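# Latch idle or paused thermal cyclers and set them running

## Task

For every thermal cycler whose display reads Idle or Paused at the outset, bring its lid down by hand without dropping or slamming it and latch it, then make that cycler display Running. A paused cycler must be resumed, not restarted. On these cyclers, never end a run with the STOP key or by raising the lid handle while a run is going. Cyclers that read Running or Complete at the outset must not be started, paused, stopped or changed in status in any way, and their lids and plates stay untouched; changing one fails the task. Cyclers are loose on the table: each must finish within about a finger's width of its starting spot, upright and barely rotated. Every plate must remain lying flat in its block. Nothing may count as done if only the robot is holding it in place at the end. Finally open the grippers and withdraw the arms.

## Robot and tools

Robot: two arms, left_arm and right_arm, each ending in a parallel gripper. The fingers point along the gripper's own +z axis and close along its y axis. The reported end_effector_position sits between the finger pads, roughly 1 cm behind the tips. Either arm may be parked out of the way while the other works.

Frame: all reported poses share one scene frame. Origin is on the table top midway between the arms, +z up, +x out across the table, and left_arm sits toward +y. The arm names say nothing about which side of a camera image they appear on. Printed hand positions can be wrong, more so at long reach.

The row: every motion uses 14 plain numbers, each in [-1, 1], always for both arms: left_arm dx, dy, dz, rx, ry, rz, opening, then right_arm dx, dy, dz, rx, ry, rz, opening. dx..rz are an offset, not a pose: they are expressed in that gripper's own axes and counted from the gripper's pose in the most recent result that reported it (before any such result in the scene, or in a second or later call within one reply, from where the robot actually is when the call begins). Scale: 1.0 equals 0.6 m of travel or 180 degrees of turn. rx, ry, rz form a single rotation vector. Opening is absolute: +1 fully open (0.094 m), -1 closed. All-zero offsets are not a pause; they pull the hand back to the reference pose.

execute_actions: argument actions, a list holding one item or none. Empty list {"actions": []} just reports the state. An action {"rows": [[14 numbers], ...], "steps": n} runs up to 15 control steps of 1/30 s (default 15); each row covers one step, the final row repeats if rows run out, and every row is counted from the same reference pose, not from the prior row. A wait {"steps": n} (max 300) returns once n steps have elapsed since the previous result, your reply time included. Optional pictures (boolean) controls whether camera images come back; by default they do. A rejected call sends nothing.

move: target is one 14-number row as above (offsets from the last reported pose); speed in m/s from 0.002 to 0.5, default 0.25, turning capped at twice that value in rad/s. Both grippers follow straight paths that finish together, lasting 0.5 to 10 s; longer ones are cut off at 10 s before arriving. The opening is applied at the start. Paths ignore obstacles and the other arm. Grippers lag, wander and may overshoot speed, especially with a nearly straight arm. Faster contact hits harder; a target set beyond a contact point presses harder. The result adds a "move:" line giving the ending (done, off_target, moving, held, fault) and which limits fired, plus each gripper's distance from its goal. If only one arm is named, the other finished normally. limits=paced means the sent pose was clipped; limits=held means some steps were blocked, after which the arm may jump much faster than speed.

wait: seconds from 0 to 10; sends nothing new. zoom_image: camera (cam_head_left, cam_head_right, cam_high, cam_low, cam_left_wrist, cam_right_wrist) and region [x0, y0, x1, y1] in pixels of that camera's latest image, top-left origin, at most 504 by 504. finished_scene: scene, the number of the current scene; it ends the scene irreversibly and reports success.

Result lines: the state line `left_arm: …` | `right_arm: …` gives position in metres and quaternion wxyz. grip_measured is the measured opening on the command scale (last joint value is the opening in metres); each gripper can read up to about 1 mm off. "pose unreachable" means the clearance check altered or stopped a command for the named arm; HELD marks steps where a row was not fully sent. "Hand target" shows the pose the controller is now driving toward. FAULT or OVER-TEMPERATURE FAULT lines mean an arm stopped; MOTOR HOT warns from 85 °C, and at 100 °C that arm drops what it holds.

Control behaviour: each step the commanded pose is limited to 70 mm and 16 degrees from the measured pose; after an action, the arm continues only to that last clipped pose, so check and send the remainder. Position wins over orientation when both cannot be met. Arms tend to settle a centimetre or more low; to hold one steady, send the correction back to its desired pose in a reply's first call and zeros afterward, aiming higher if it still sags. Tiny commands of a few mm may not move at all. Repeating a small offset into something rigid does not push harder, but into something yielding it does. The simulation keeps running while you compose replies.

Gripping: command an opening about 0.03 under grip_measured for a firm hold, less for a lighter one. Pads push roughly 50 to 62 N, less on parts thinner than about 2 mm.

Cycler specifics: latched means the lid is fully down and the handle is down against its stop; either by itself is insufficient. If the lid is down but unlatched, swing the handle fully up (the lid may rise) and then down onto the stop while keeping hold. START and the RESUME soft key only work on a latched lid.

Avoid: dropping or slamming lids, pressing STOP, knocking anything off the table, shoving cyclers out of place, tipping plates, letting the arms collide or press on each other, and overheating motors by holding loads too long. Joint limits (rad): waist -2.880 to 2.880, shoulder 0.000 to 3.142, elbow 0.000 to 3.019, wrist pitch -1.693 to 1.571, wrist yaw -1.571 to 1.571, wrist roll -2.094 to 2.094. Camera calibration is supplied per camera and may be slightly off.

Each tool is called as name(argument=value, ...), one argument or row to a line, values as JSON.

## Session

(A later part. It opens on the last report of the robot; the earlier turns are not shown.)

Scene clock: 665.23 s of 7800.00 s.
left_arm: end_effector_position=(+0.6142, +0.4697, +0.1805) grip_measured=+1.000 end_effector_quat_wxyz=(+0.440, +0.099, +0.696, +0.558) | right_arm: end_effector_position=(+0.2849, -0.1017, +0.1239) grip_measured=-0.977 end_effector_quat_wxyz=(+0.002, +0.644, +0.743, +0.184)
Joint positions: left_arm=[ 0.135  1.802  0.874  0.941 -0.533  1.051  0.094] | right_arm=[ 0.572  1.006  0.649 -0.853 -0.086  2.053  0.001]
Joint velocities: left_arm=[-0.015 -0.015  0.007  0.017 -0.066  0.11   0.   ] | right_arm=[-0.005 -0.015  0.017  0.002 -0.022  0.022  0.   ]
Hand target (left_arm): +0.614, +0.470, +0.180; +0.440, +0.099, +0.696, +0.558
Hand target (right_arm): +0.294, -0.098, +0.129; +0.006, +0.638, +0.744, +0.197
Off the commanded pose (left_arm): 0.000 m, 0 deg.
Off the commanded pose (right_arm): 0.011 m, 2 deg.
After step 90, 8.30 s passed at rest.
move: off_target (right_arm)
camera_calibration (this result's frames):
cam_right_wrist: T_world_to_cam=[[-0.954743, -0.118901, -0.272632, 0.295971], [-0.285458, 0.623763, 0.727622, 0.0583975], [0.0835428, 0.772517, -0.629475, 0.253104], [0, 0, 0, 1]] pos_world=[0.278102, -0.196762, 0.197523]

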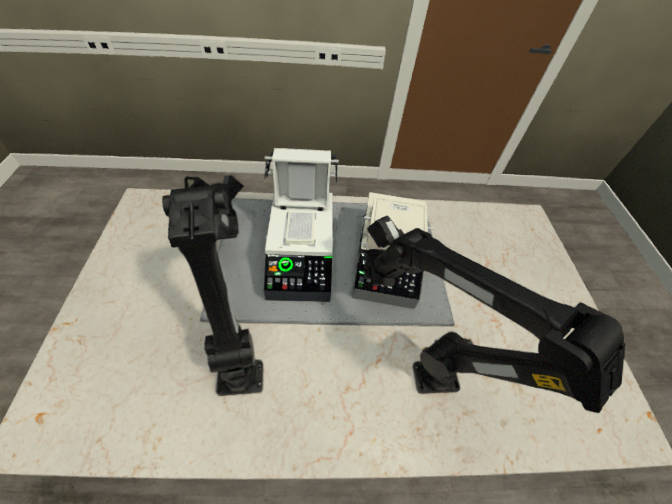

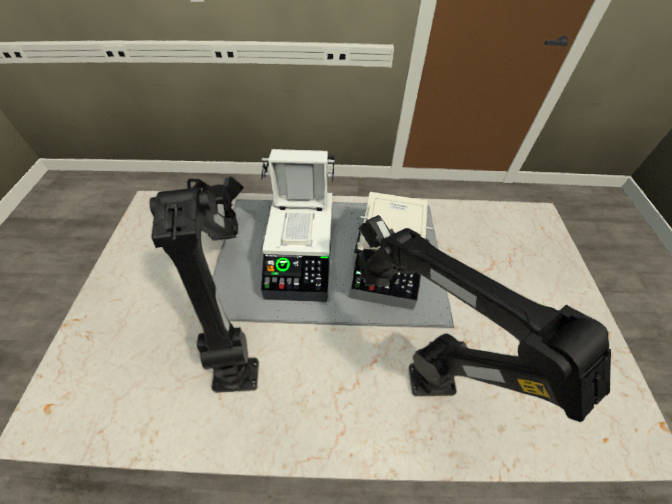

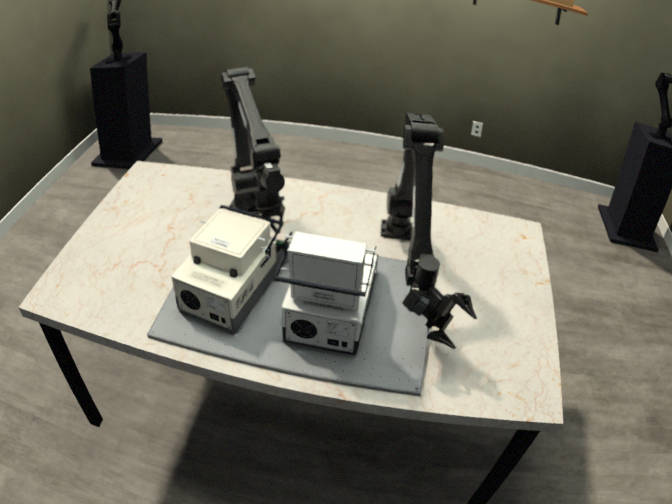

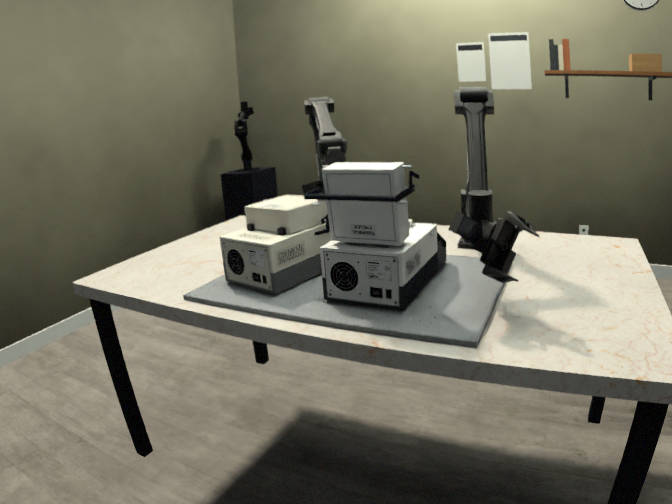

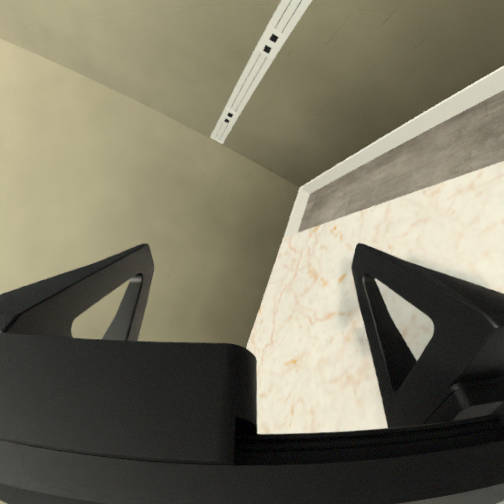

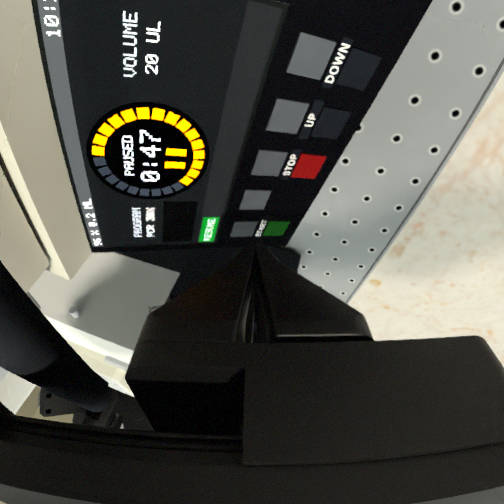

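move(
  target=[0,0,0,0,0,0,1,-0.007,0.018,0.06,0,0,0,-1],
  speed=0.02,
)

move(
  target=[0,0,0,0,0,0,1,0,0,-0.05,0,0,0,-1],
  speed=0.05,
)

Scene clock: 674.47 s of 7800.00 s.
left_arm: end_effector_position=(+0.6142, +0.4697, +0.1805) grip_measured=+1.000 end_effector_quat_wxyz=(+0.440, +0.099, +0.696, +0.558) | right_arm: end_effector_position=(+0.2945, -0.0958, +0.1180) grip_measured=-0.977 end_effector_quat_wxyz=(+0.001, +0.661, +0.725, +0.192)
Joint positions: left_arm=[ 0.135  1.802  0.874  0.941 -0.533  1.051  0.094] | right_arm=[ 0.572  1.04   0.649 -0.802 -0.082  2.104  0.001]
Joint velocities: left_arm=[-0.015  0.005 -0.002  0.002 -0.007 -0.051  0.   ] | right_arm=[ 0.005 -0.015  0.022  0.012 -0.022 -0.037  0.   ]
Hand target (left_arm): +0.614, +0.470, +0.180; +0.440, +0.099, +0.696, +0.558
Hand target (right_arm): +0.302, -0.096, +0.094; +0.002, +0.644, +0.742, +0.184
Off the commanded pose (left_arm): 0.000 m, 0 deg.
Off the commanded pose (right_arm): 0.028 m, 3 deg.
After step 90, 4.13 s passed at rest.
move: off_target (right_arm)
camera_calibration (this result's frames):
cam_right_wrist: T_world_to_cam=[[-0.958746, -0.0671866, -0.276212, 0.310826], [-0.25658, 0.622801, 0.739112, 0.0518043], [0.122367, 0.77949, -0.614346, 0.231441], [0, 0, 0, 1]] pos_world=[0.282974, -0.191786, 0.189749]

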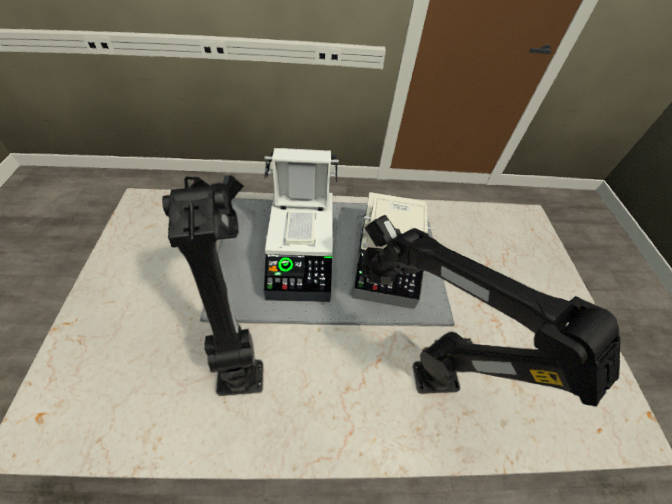

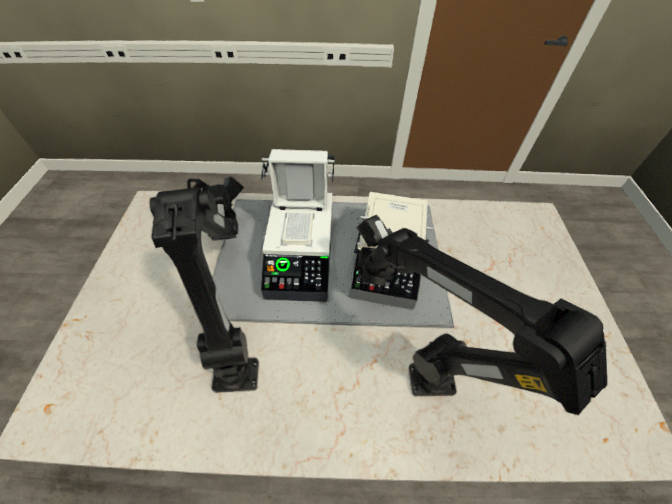

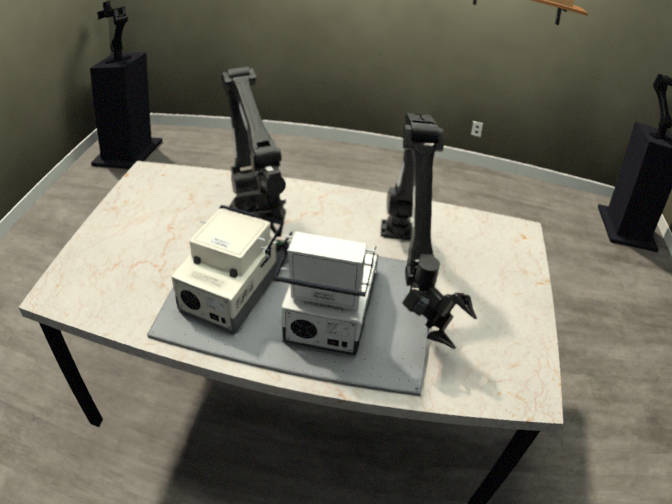

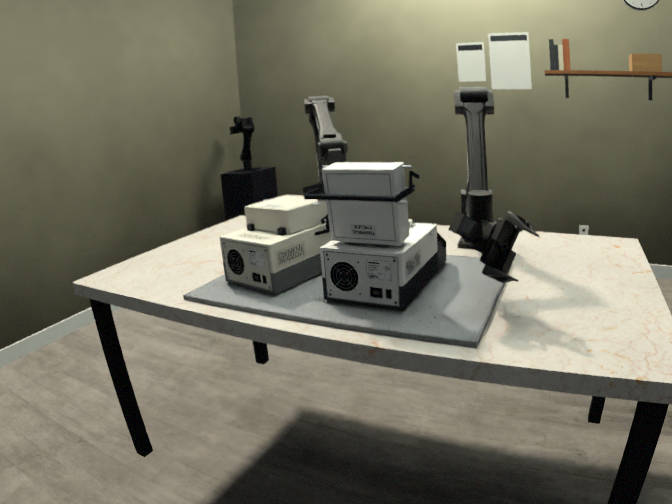

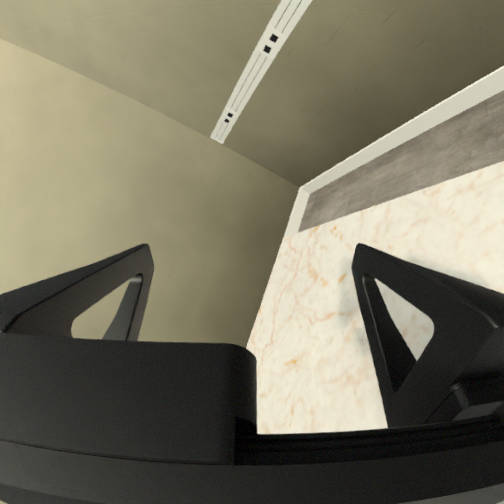

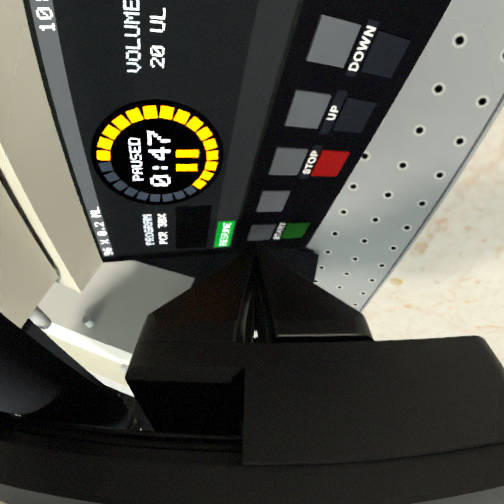

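Scene clock: 675.37 s of 7800.00 s.
left_arm: end_effector_position=(+0.6142, +0.4697, +0.1805) grip_measured=+1.000 end_effector_quat_wxyz=(+0.440, +0.099, +0.696, +0.558) | right_arm: end_effector_position=(+0.2793, -0.1073, +0.1292) grip_measured=-0.977 end_effector_quat_wxyz=(-0.002, +0.664, +0.725, +0.181)
Joint positions: left_arm=[ 0.135  1.802  0.874  0.941 -0.533  1.051  0.094] | right_arm=[ 0.569  0.978  0.649 -0.887 -0.082  2.104  0.001]
Joint velocities: left_arm=[-0.024 -0.015 -0.017  0.007  0.007  0.037  0.   ] | right_arm=[-0.024  0.005  0.002 -0.012  0.022  0.022 -0.001]
Hand target (left_arm): +0.614, +0.470, +0.180; +0.440, +0.099, +0.696, +0.558
Hand target (right_arm): +0.287, -0.105, +0.145; +0.001, +0.661, +0.725, +0.192
Off the commanded pose (left_arm): 0.000 m, 0 deg.
Off the commanded pose (right_arm): 0.019 m, 1 deg.
move: off_target (right_arm)
camera_calibration (this result's frames):
cam_right_wrist: T_world_to_cam=[[-0.964093, -0.0677954, -0.256764, 0.297478], [-0.240459, 0.633208, 0.735681, 0.0438694], [0.112709, 0.771006, -0.626774, 0.252488], [0, 0, 0, 1]] pos_world=[0.268887, -0.202281, 0.202361]

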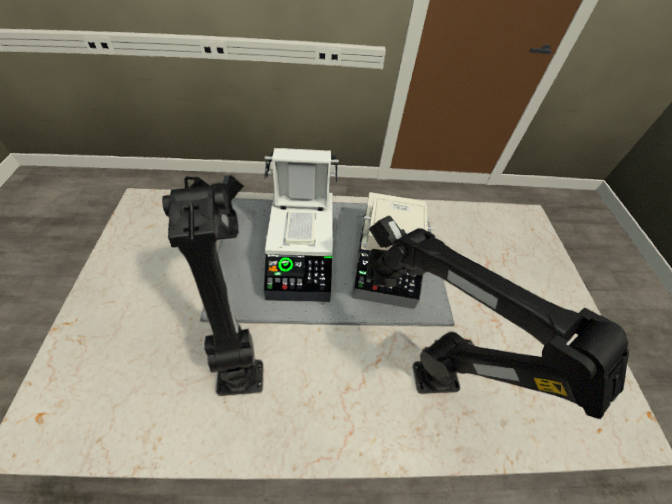

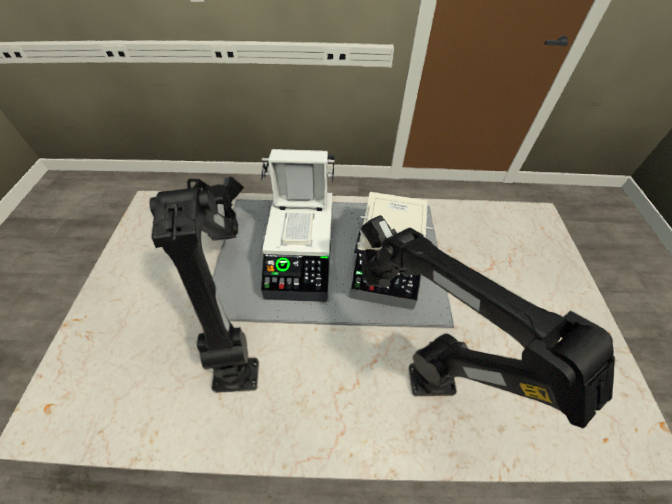

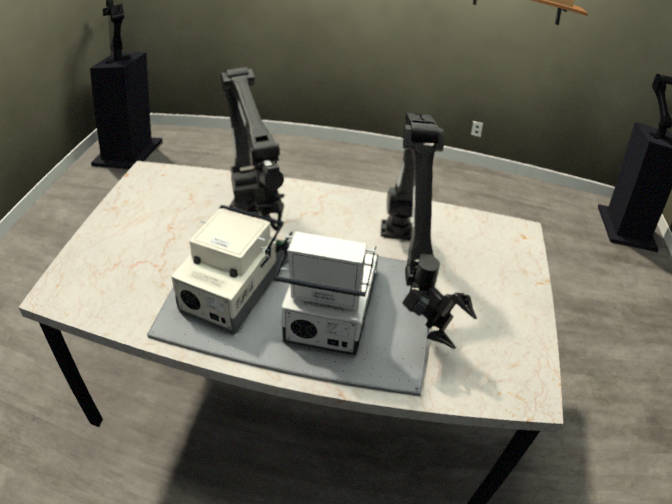

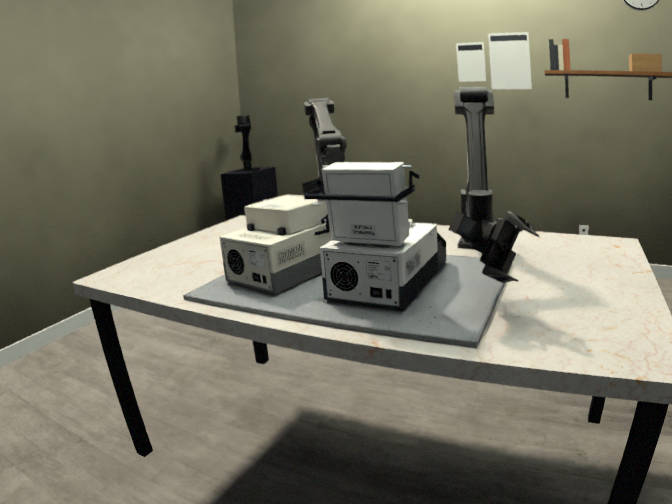

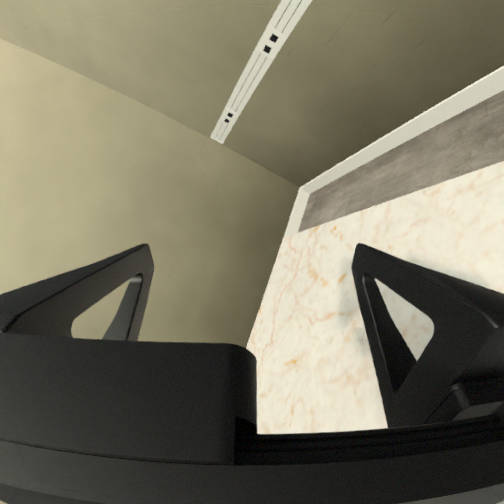

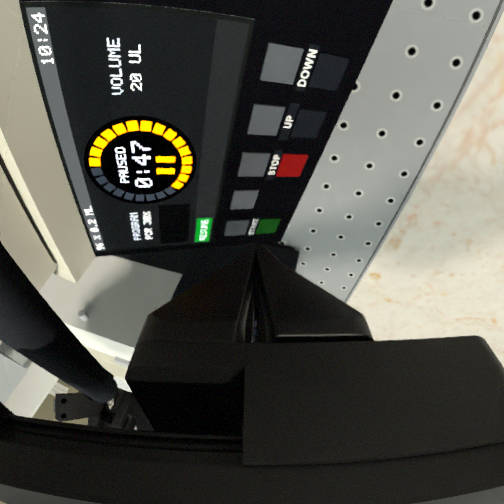

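move(
  target=[0,0,0,0,0,0,1,0,0,-0.02,-0.15,0,-0.2,-1],
  speed=0.1,
)

Scene clock: 686.00 s of 7800.00 s.
left_arm: end_effector_position=(+0.6142, +0.4697, +0.1805) grip_measured=+1.000 end_effector_quat_wxyz=(+0.440, +0.099, +0.696, +0.558) | right_arm: end_effector_position=(+0.2753, -0.1144, +0.1366) grip_measured=-0.977 end_effector_quat_wxyz=(+0.196, +0.407, +0.831, +0.325)
Joint positions: left_arm=[ 0.135  1.802  0.874  0.941 -0.533  1.051  0.094] | right_arm=[ 0.649  0.671  0.386 -0.51   0.08   1.565  0.001]
Joint velocities: left_arm=[ 0.005 -0.005  0.002  0.002 -0.037 -0.007  0.   ] | right_arm=[-0.005 -0.005 -0.002 -0.007 -0.022 -0.081  0.   ]
Hand target (left_arm): +0.614, +0.470, +0.180; +0.440, +0.099, +0.696, +0.558
Hand target (right_arm): +0.277, -0.111, +0.141; +0.204, +0.395, +0.830, +0.336
Off the commanded pose (left_arm): 0.000 m, 0 deg.
Off the commanded pose (right_arm): 0.006 m, 2 deg.
After step 90, 3.33 s passed at rest.
move: done
camera_calibration (this result's frames):
cam_right_wrist: T_world_to_cam=[[-0.545071, -0.470898, -0.693652, 0.193243], [-0.827683, 0.434046, 0.355732, 0.232697], [0.133563, 0.768023, -0.62634, 0.256956], [0, 0, 0, 1]] pos_world=[0.263611, -0.207351, 0.212207]

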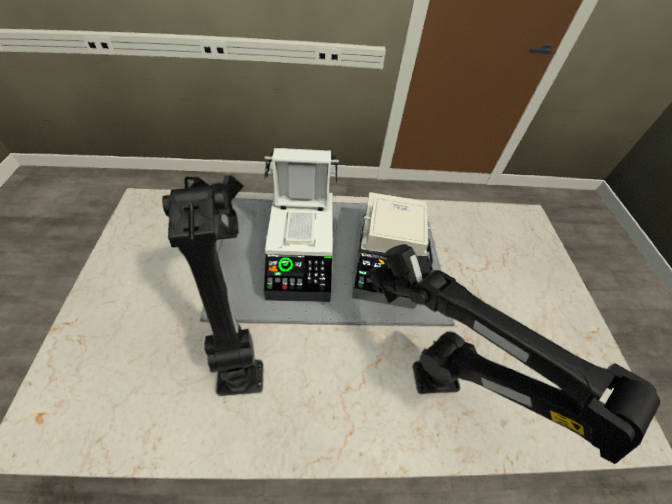

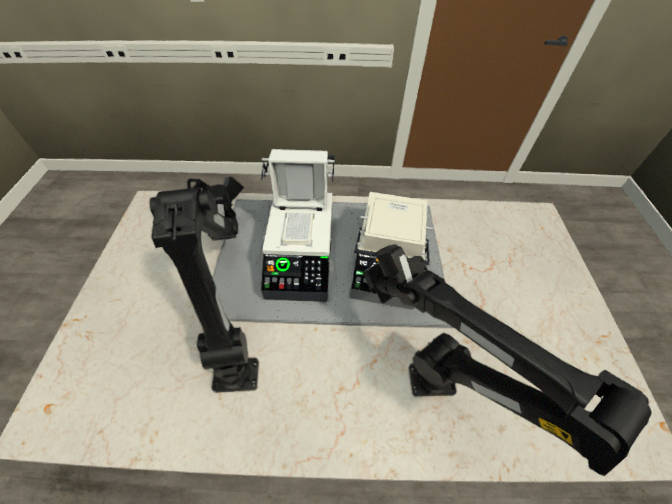

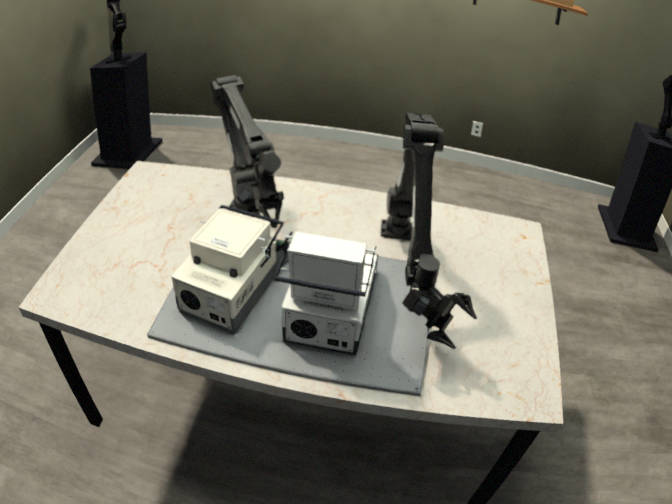

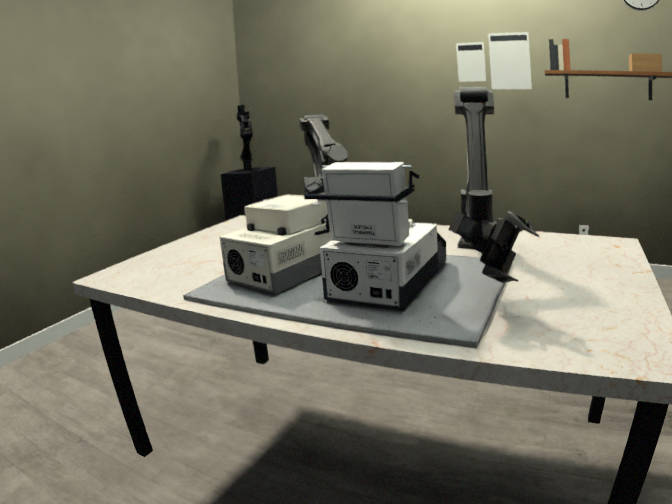

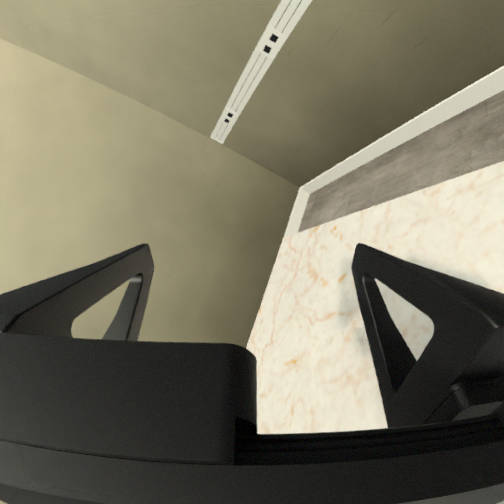

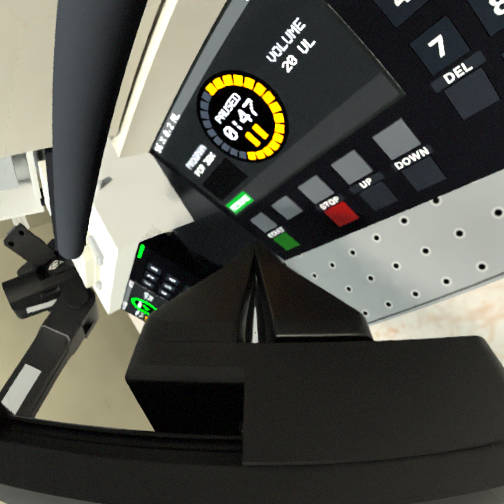

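move(
  target=[0,0,0,0,0,0,1,0.007,-0.018,0.085,0,0,0,-1],
  speed=0.02,
)

move(
  target=[0,0,0,0,0,0,1,0,0.01,-0.06,0,0,0,-1],
  speed=0.05,
)

Scene clock: 701.67 s of 7800.00 s.
left_arm: end_effector_position=(+0.6142, +0.4697, +0.1805) grip_measured=+1.000 end_effector_quat_wxyz=(+0.440, +0.099, +0.696, +0.558) | right_arm: end_effector_position=(+0.2907, -0.1006, +0.1020) grip_measured=-0.977 end_effector_quat_wxyz=(+0.194, +0.412, +0.828, +0.326)
Joint positions: left_arm=[ 0.135  1.802  0.874  0.941 -0.533  1.051  0.094] | right_arm=[ 0.652  0.834  0.345 -0.307  0.083  1.579  0.001]
Joint velocities: left_arm=[-0.005 -0.005  0.007  0.002  0.007 -0.051  0.   ] | right_arm=[-0.005 -0.005 -0.007  0.017 -0.007  0.007  0.001]
Hand target (left_arm): +0.614, +0.470, +0.180; +0.440, +0.099, +0.696, +0.558
Hand target (right_arm): +0.295, -0.097, +0.093; +0.196, +0.408, +0.831, +0.325
Off the commanded pose (left_arm): 0.000 m, 0 deg.
Off the commanded pose (right_arm): 0.012 m, 1 deg.
After step 90, 9.83 s passed at rest.
move: off_target (right_arm)
camera_calibration (this result's frames):
cam_right_wrist: T_world_to_cam=[[-0.551706, -0.462166, -0.694279, 0.187013], [-0.822778, 0.437915, 0.362308, 0.250118], [0.136588, 0.771125, -0.62186, 0.221631], [0, 0, 0, 1]] pos_world=[0.278695, -0.194004, 0.177043]

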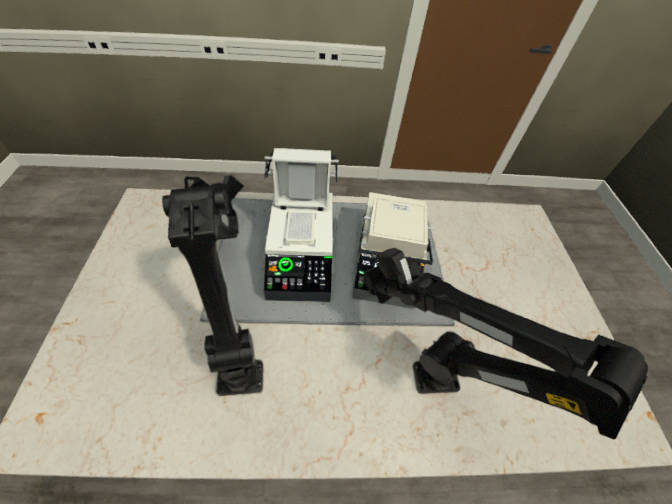

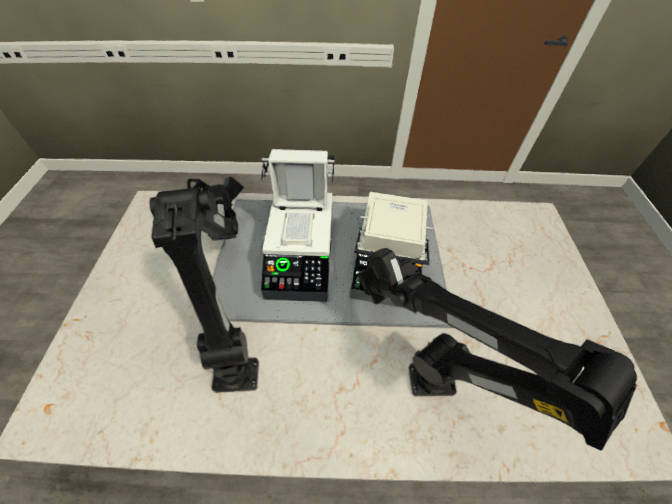

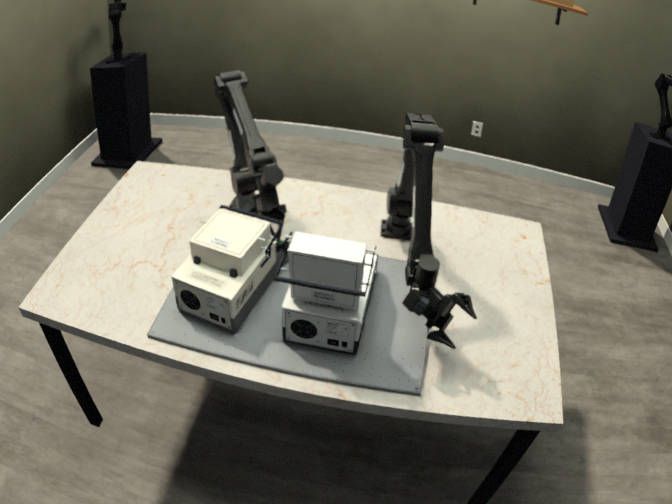

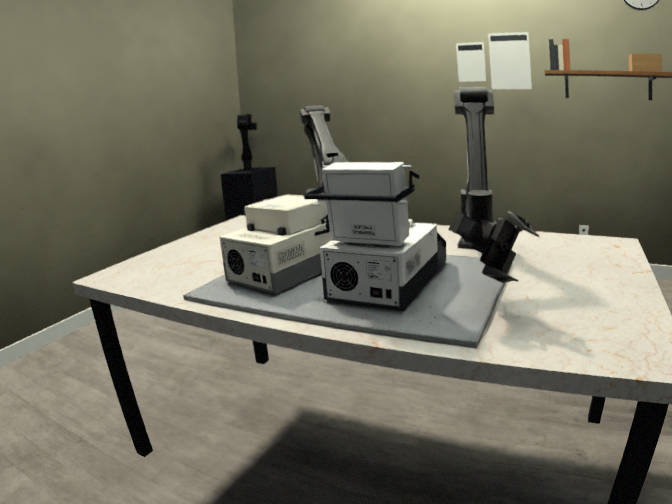

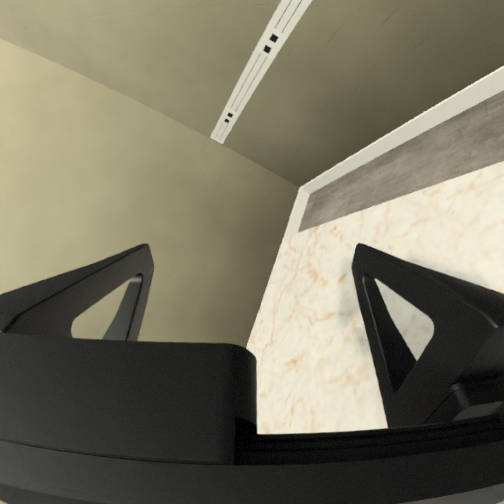

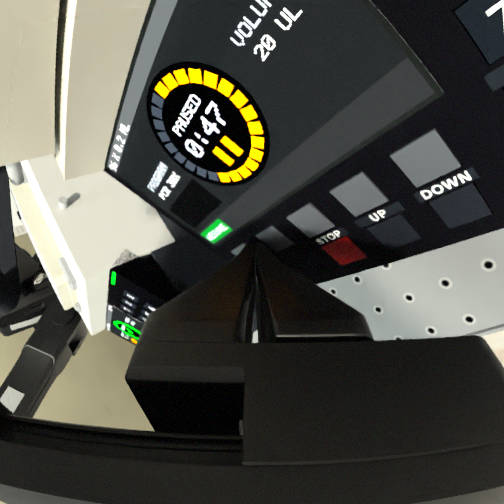

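Scene clock: 702.70 s of 7800.00 s.
left_arm: end_effector_position=(+0.6142, +0.4697, +0.1805) grip_measured=+1.000 end_effector_quat_wxyz=(+0.440, +0.099, +0.696, +0.558) | right_arm: end_effector_position=(+0.2705, -0.1170, +0.1181) grip_measured=-0.977 end_effector_quat_wxyz=(+0.193, +0.413, +0.831, +0.320)
Joint positions: left_arm=[ 0.135  1.802  0.874  0.941 -0.533  1.051  0.094] | right_arm=[ 0.656  0.682  0.345 -0.472  0.087  1.581  0.001]
Joint velocities: left_arm=[ 0.005 -0.005 -0.017 -0.017 -0.051  0.007  0.   ] | right_arm=[ 0.005  0.005 -0.022 -0.012 -0.051  0.022 -0.001]
Hand target (left_arm): +0.614, +0.470, +0.180; +0.440, +0.099, +0.696, +0.558
Hand target (right_arm): +0.273, -0.112, +0.132; +0.194, +0.412, +0.828, +0.327
Off the commanded pose (left_arm): 0.000 m, 0 deg.
Off the commanded pose (right_arm): 0.015 m, 1 deg.
move: off_target (right_arm)
camera_calibration (this result's frames):
cam_right_wrist: T_world_to_cam=[[-0.558137, -0.4687, -0.684692, 0.17937], [-0.819223, 0.442298, 0.365029, 0.234053], [0.131749, 0.764652, -0.630833, 0.248621], [0, 0, 0, 1]] pos_world=[0.259099, -0.209559, 0.194216]

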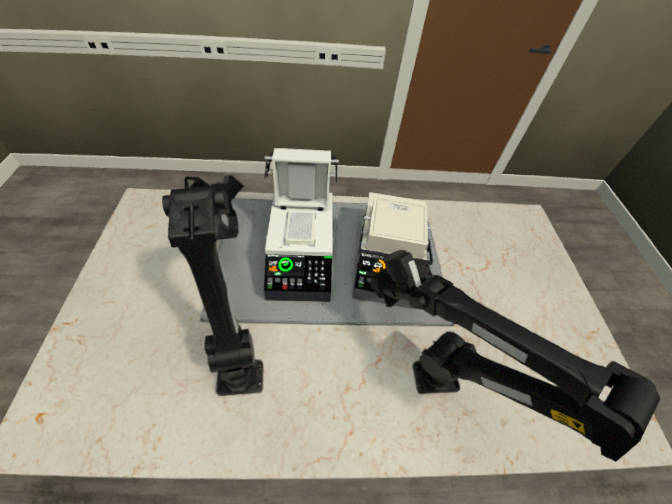

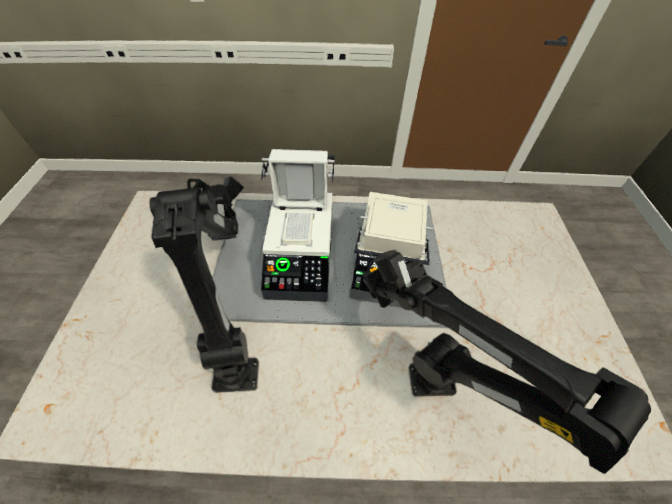

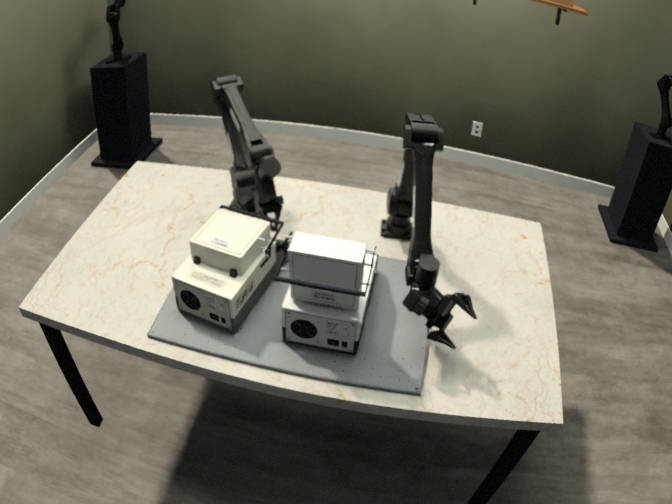

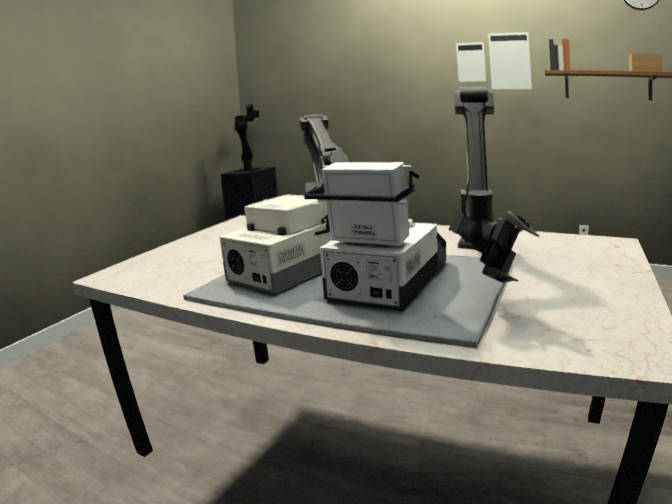

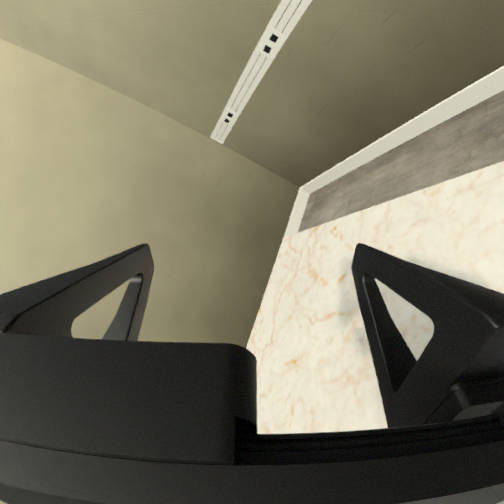

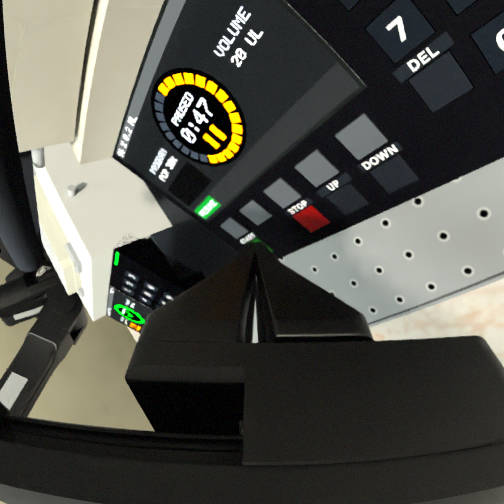

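move(
  target=[0,0,0,0,0,0,1,0.02,0.005,0.09,0,0,0,-1],
  speed=0.03,
)

move(
  target=[0,0,0,0,0,0,1,0,0.01,-0.06,0,0,0,-1],
  speed=0.05,
)

Scene clock: 716.13 s of 7800.00 s.
left_arm: end_effector_position=(+0.6142, +0.4697, +0.1805) grip_measured=+1.000 end_effector_quat_wxyz=(+0.440, +0.099, +0.696, +0.558) | right_arm: end_effector_position=(+0.2938, -0.0816, +0.1006) grip_measured=-0.978 end_effector_quat_wxyz=(+0.198, +0.403, +0.825, +0.344)
Joint positions: left_arm=[ 0.135  1.802  0.874  0.941 -0.533  1.051  0.094] | right_arm=[ 0.701  0.891  0.345 -0.214  0.106  1.603  0.001]
Joint velocities: left_arm=[-0.015 -0.015  0.012  0.022 -0.051  0.007  0.   ] | right_arm=[-0.015 -0.005  0.002  0.012 -0.037  0.022 -0.   ]
Hand target (left_arm): +0.614, +0.470, +0.180; +0.440, +0.099, +0.696, +0.558
Hand target (right_arm): +0.294, -0.086, +0.082; +0.193, +0.413, +0.831, +0.320
Off the commanded pose (left_arm): 0.000 m, 0 deg.
Off the commanded pose (right_arm): 0.021 m, 3 deg.
After step 90, 8.33 s passed at rest.
move: off_target (right_arm)
camera_calibration (this result's frames):
cam_right_wrist: T_world_to_cam=[[-0.524796, -0.452611, -0.720925, 0.192113], [-0.839416, 0.415774, 0.35002, 0.249148], [0.141319, 0.788845, -0.598125, 0.203307], [0, 0, 0, 1]] pos_world=[0.281228, -0.177014, 0.172895]

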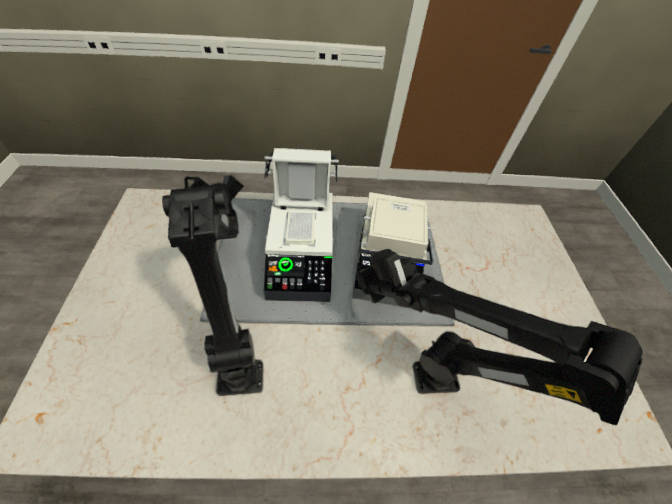

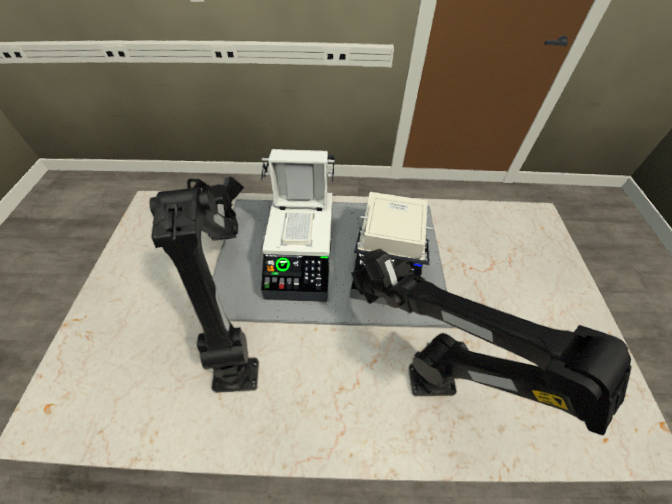

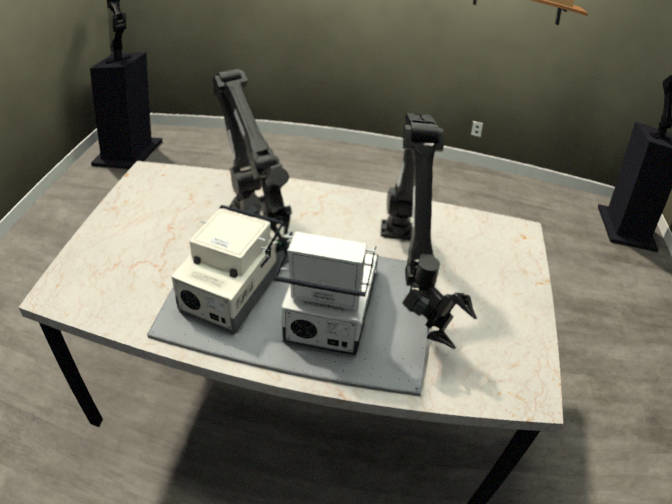

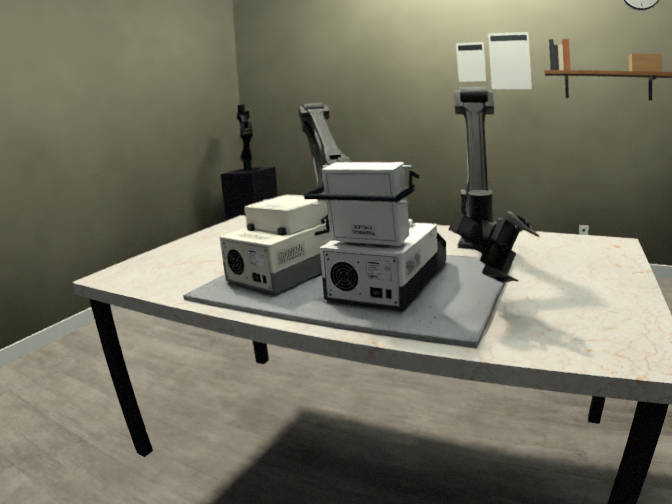

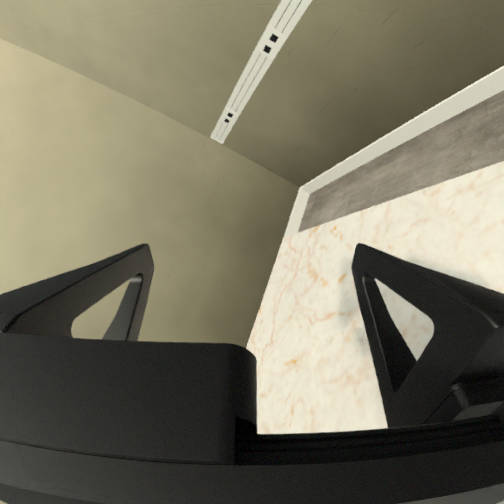

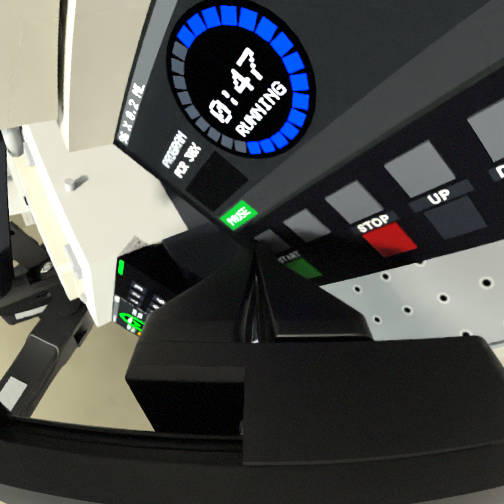

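Scene clock: 717.17 s of 7800.00 s.
left_arm: end_effector_position=(+0.6142, +0.4697, +0.1805) grip_measured=+1.000 end_effector_quat_wxyz=(+0.440, +0.099, +0.696, +0.558) | right_arm: end_effector_position=(+0.2748, -0.0978, +0.1206) grip_measured=-0.978 end_effector_quat_wxyz=(+0.199, +0.402, +0.826, +0.341)
Joint positions: left_arm=[ 0.135  1.802  0.874  0.941 -0.533  1.051  0.094] | right_arm=[ 0.708  0.73   0.345 -0.38   0.113  1.603  0.001]
Joint velocities: left_arm=[-0.005 -0.024 -0.017 -0.012 -0.051 -0.007  0.   ] | right_arm=[0.005 0.005 0.012 0.012 0.037 0.007 0.   ]
Hand target (left_arm): +0.614, +0.470, +0.180; +0.440, +0.099, +0.696, +0.558
Hand target (right_arm): +0.276, -0.094, +0.129; +0.198, +0.403, +0.825, +0.344
Off the commanded pose (left_arm): 0.000 m, 0 deg.
Off the commanded pose (right_arm): 0.010 m, 0 deg.
move: done
camera_calibration (this result's frames):
cam_right_wrist: T_world_to_cam=[[-0.524626, -0.458514, -0.71731, 0.188155], [-0.839742, 0.417274, 0.347443, 0.233521], [0.140007, 0.784632, -0.603946, 0.231334], [0, 0, 0, 1]] pos_world=[0.26242, -0.192682, 0.193544]

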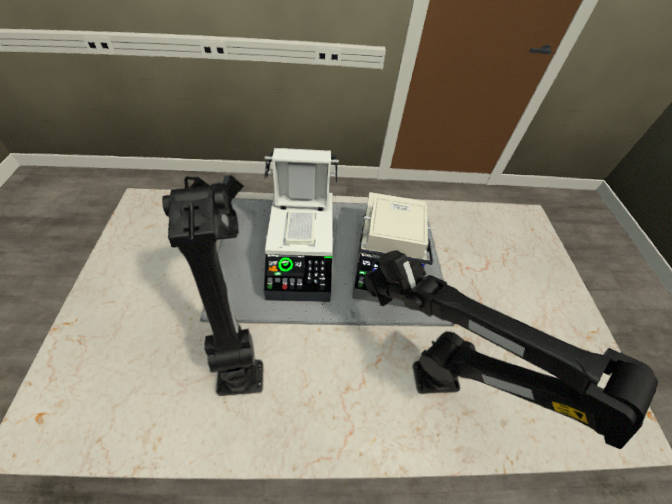

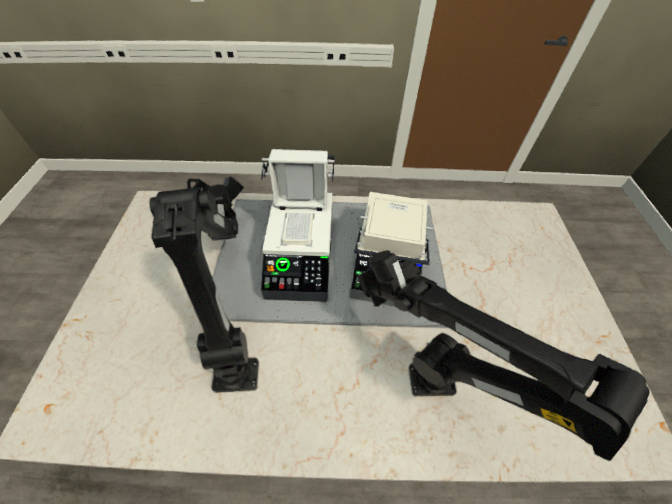

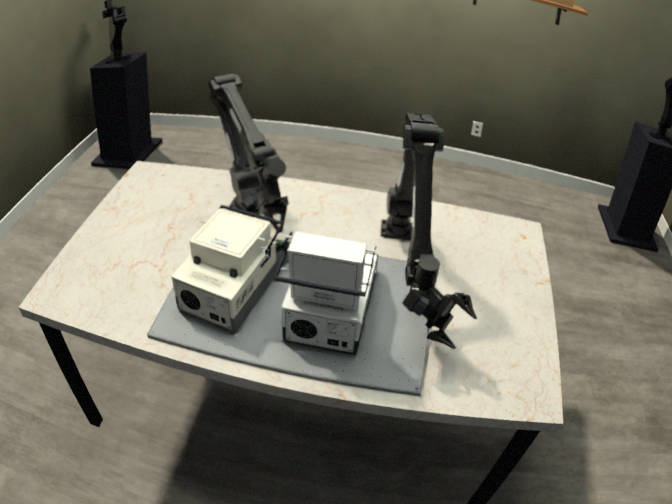

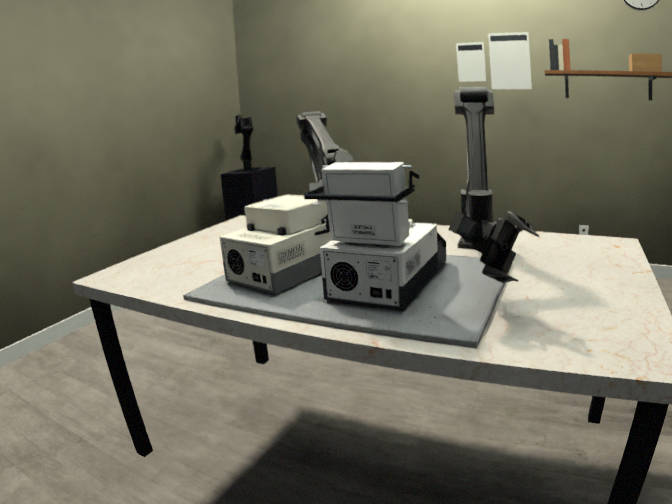

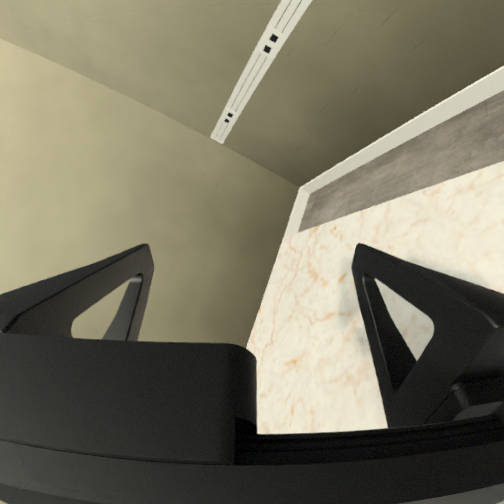

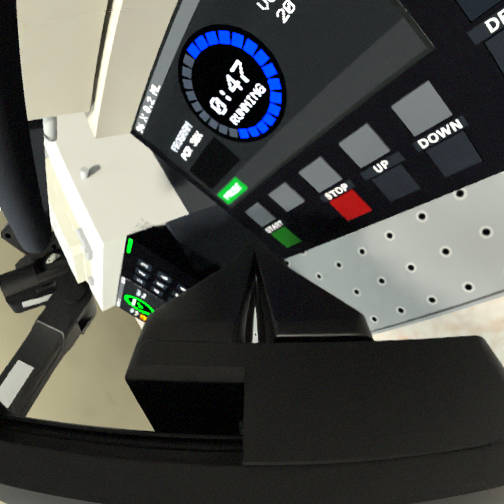

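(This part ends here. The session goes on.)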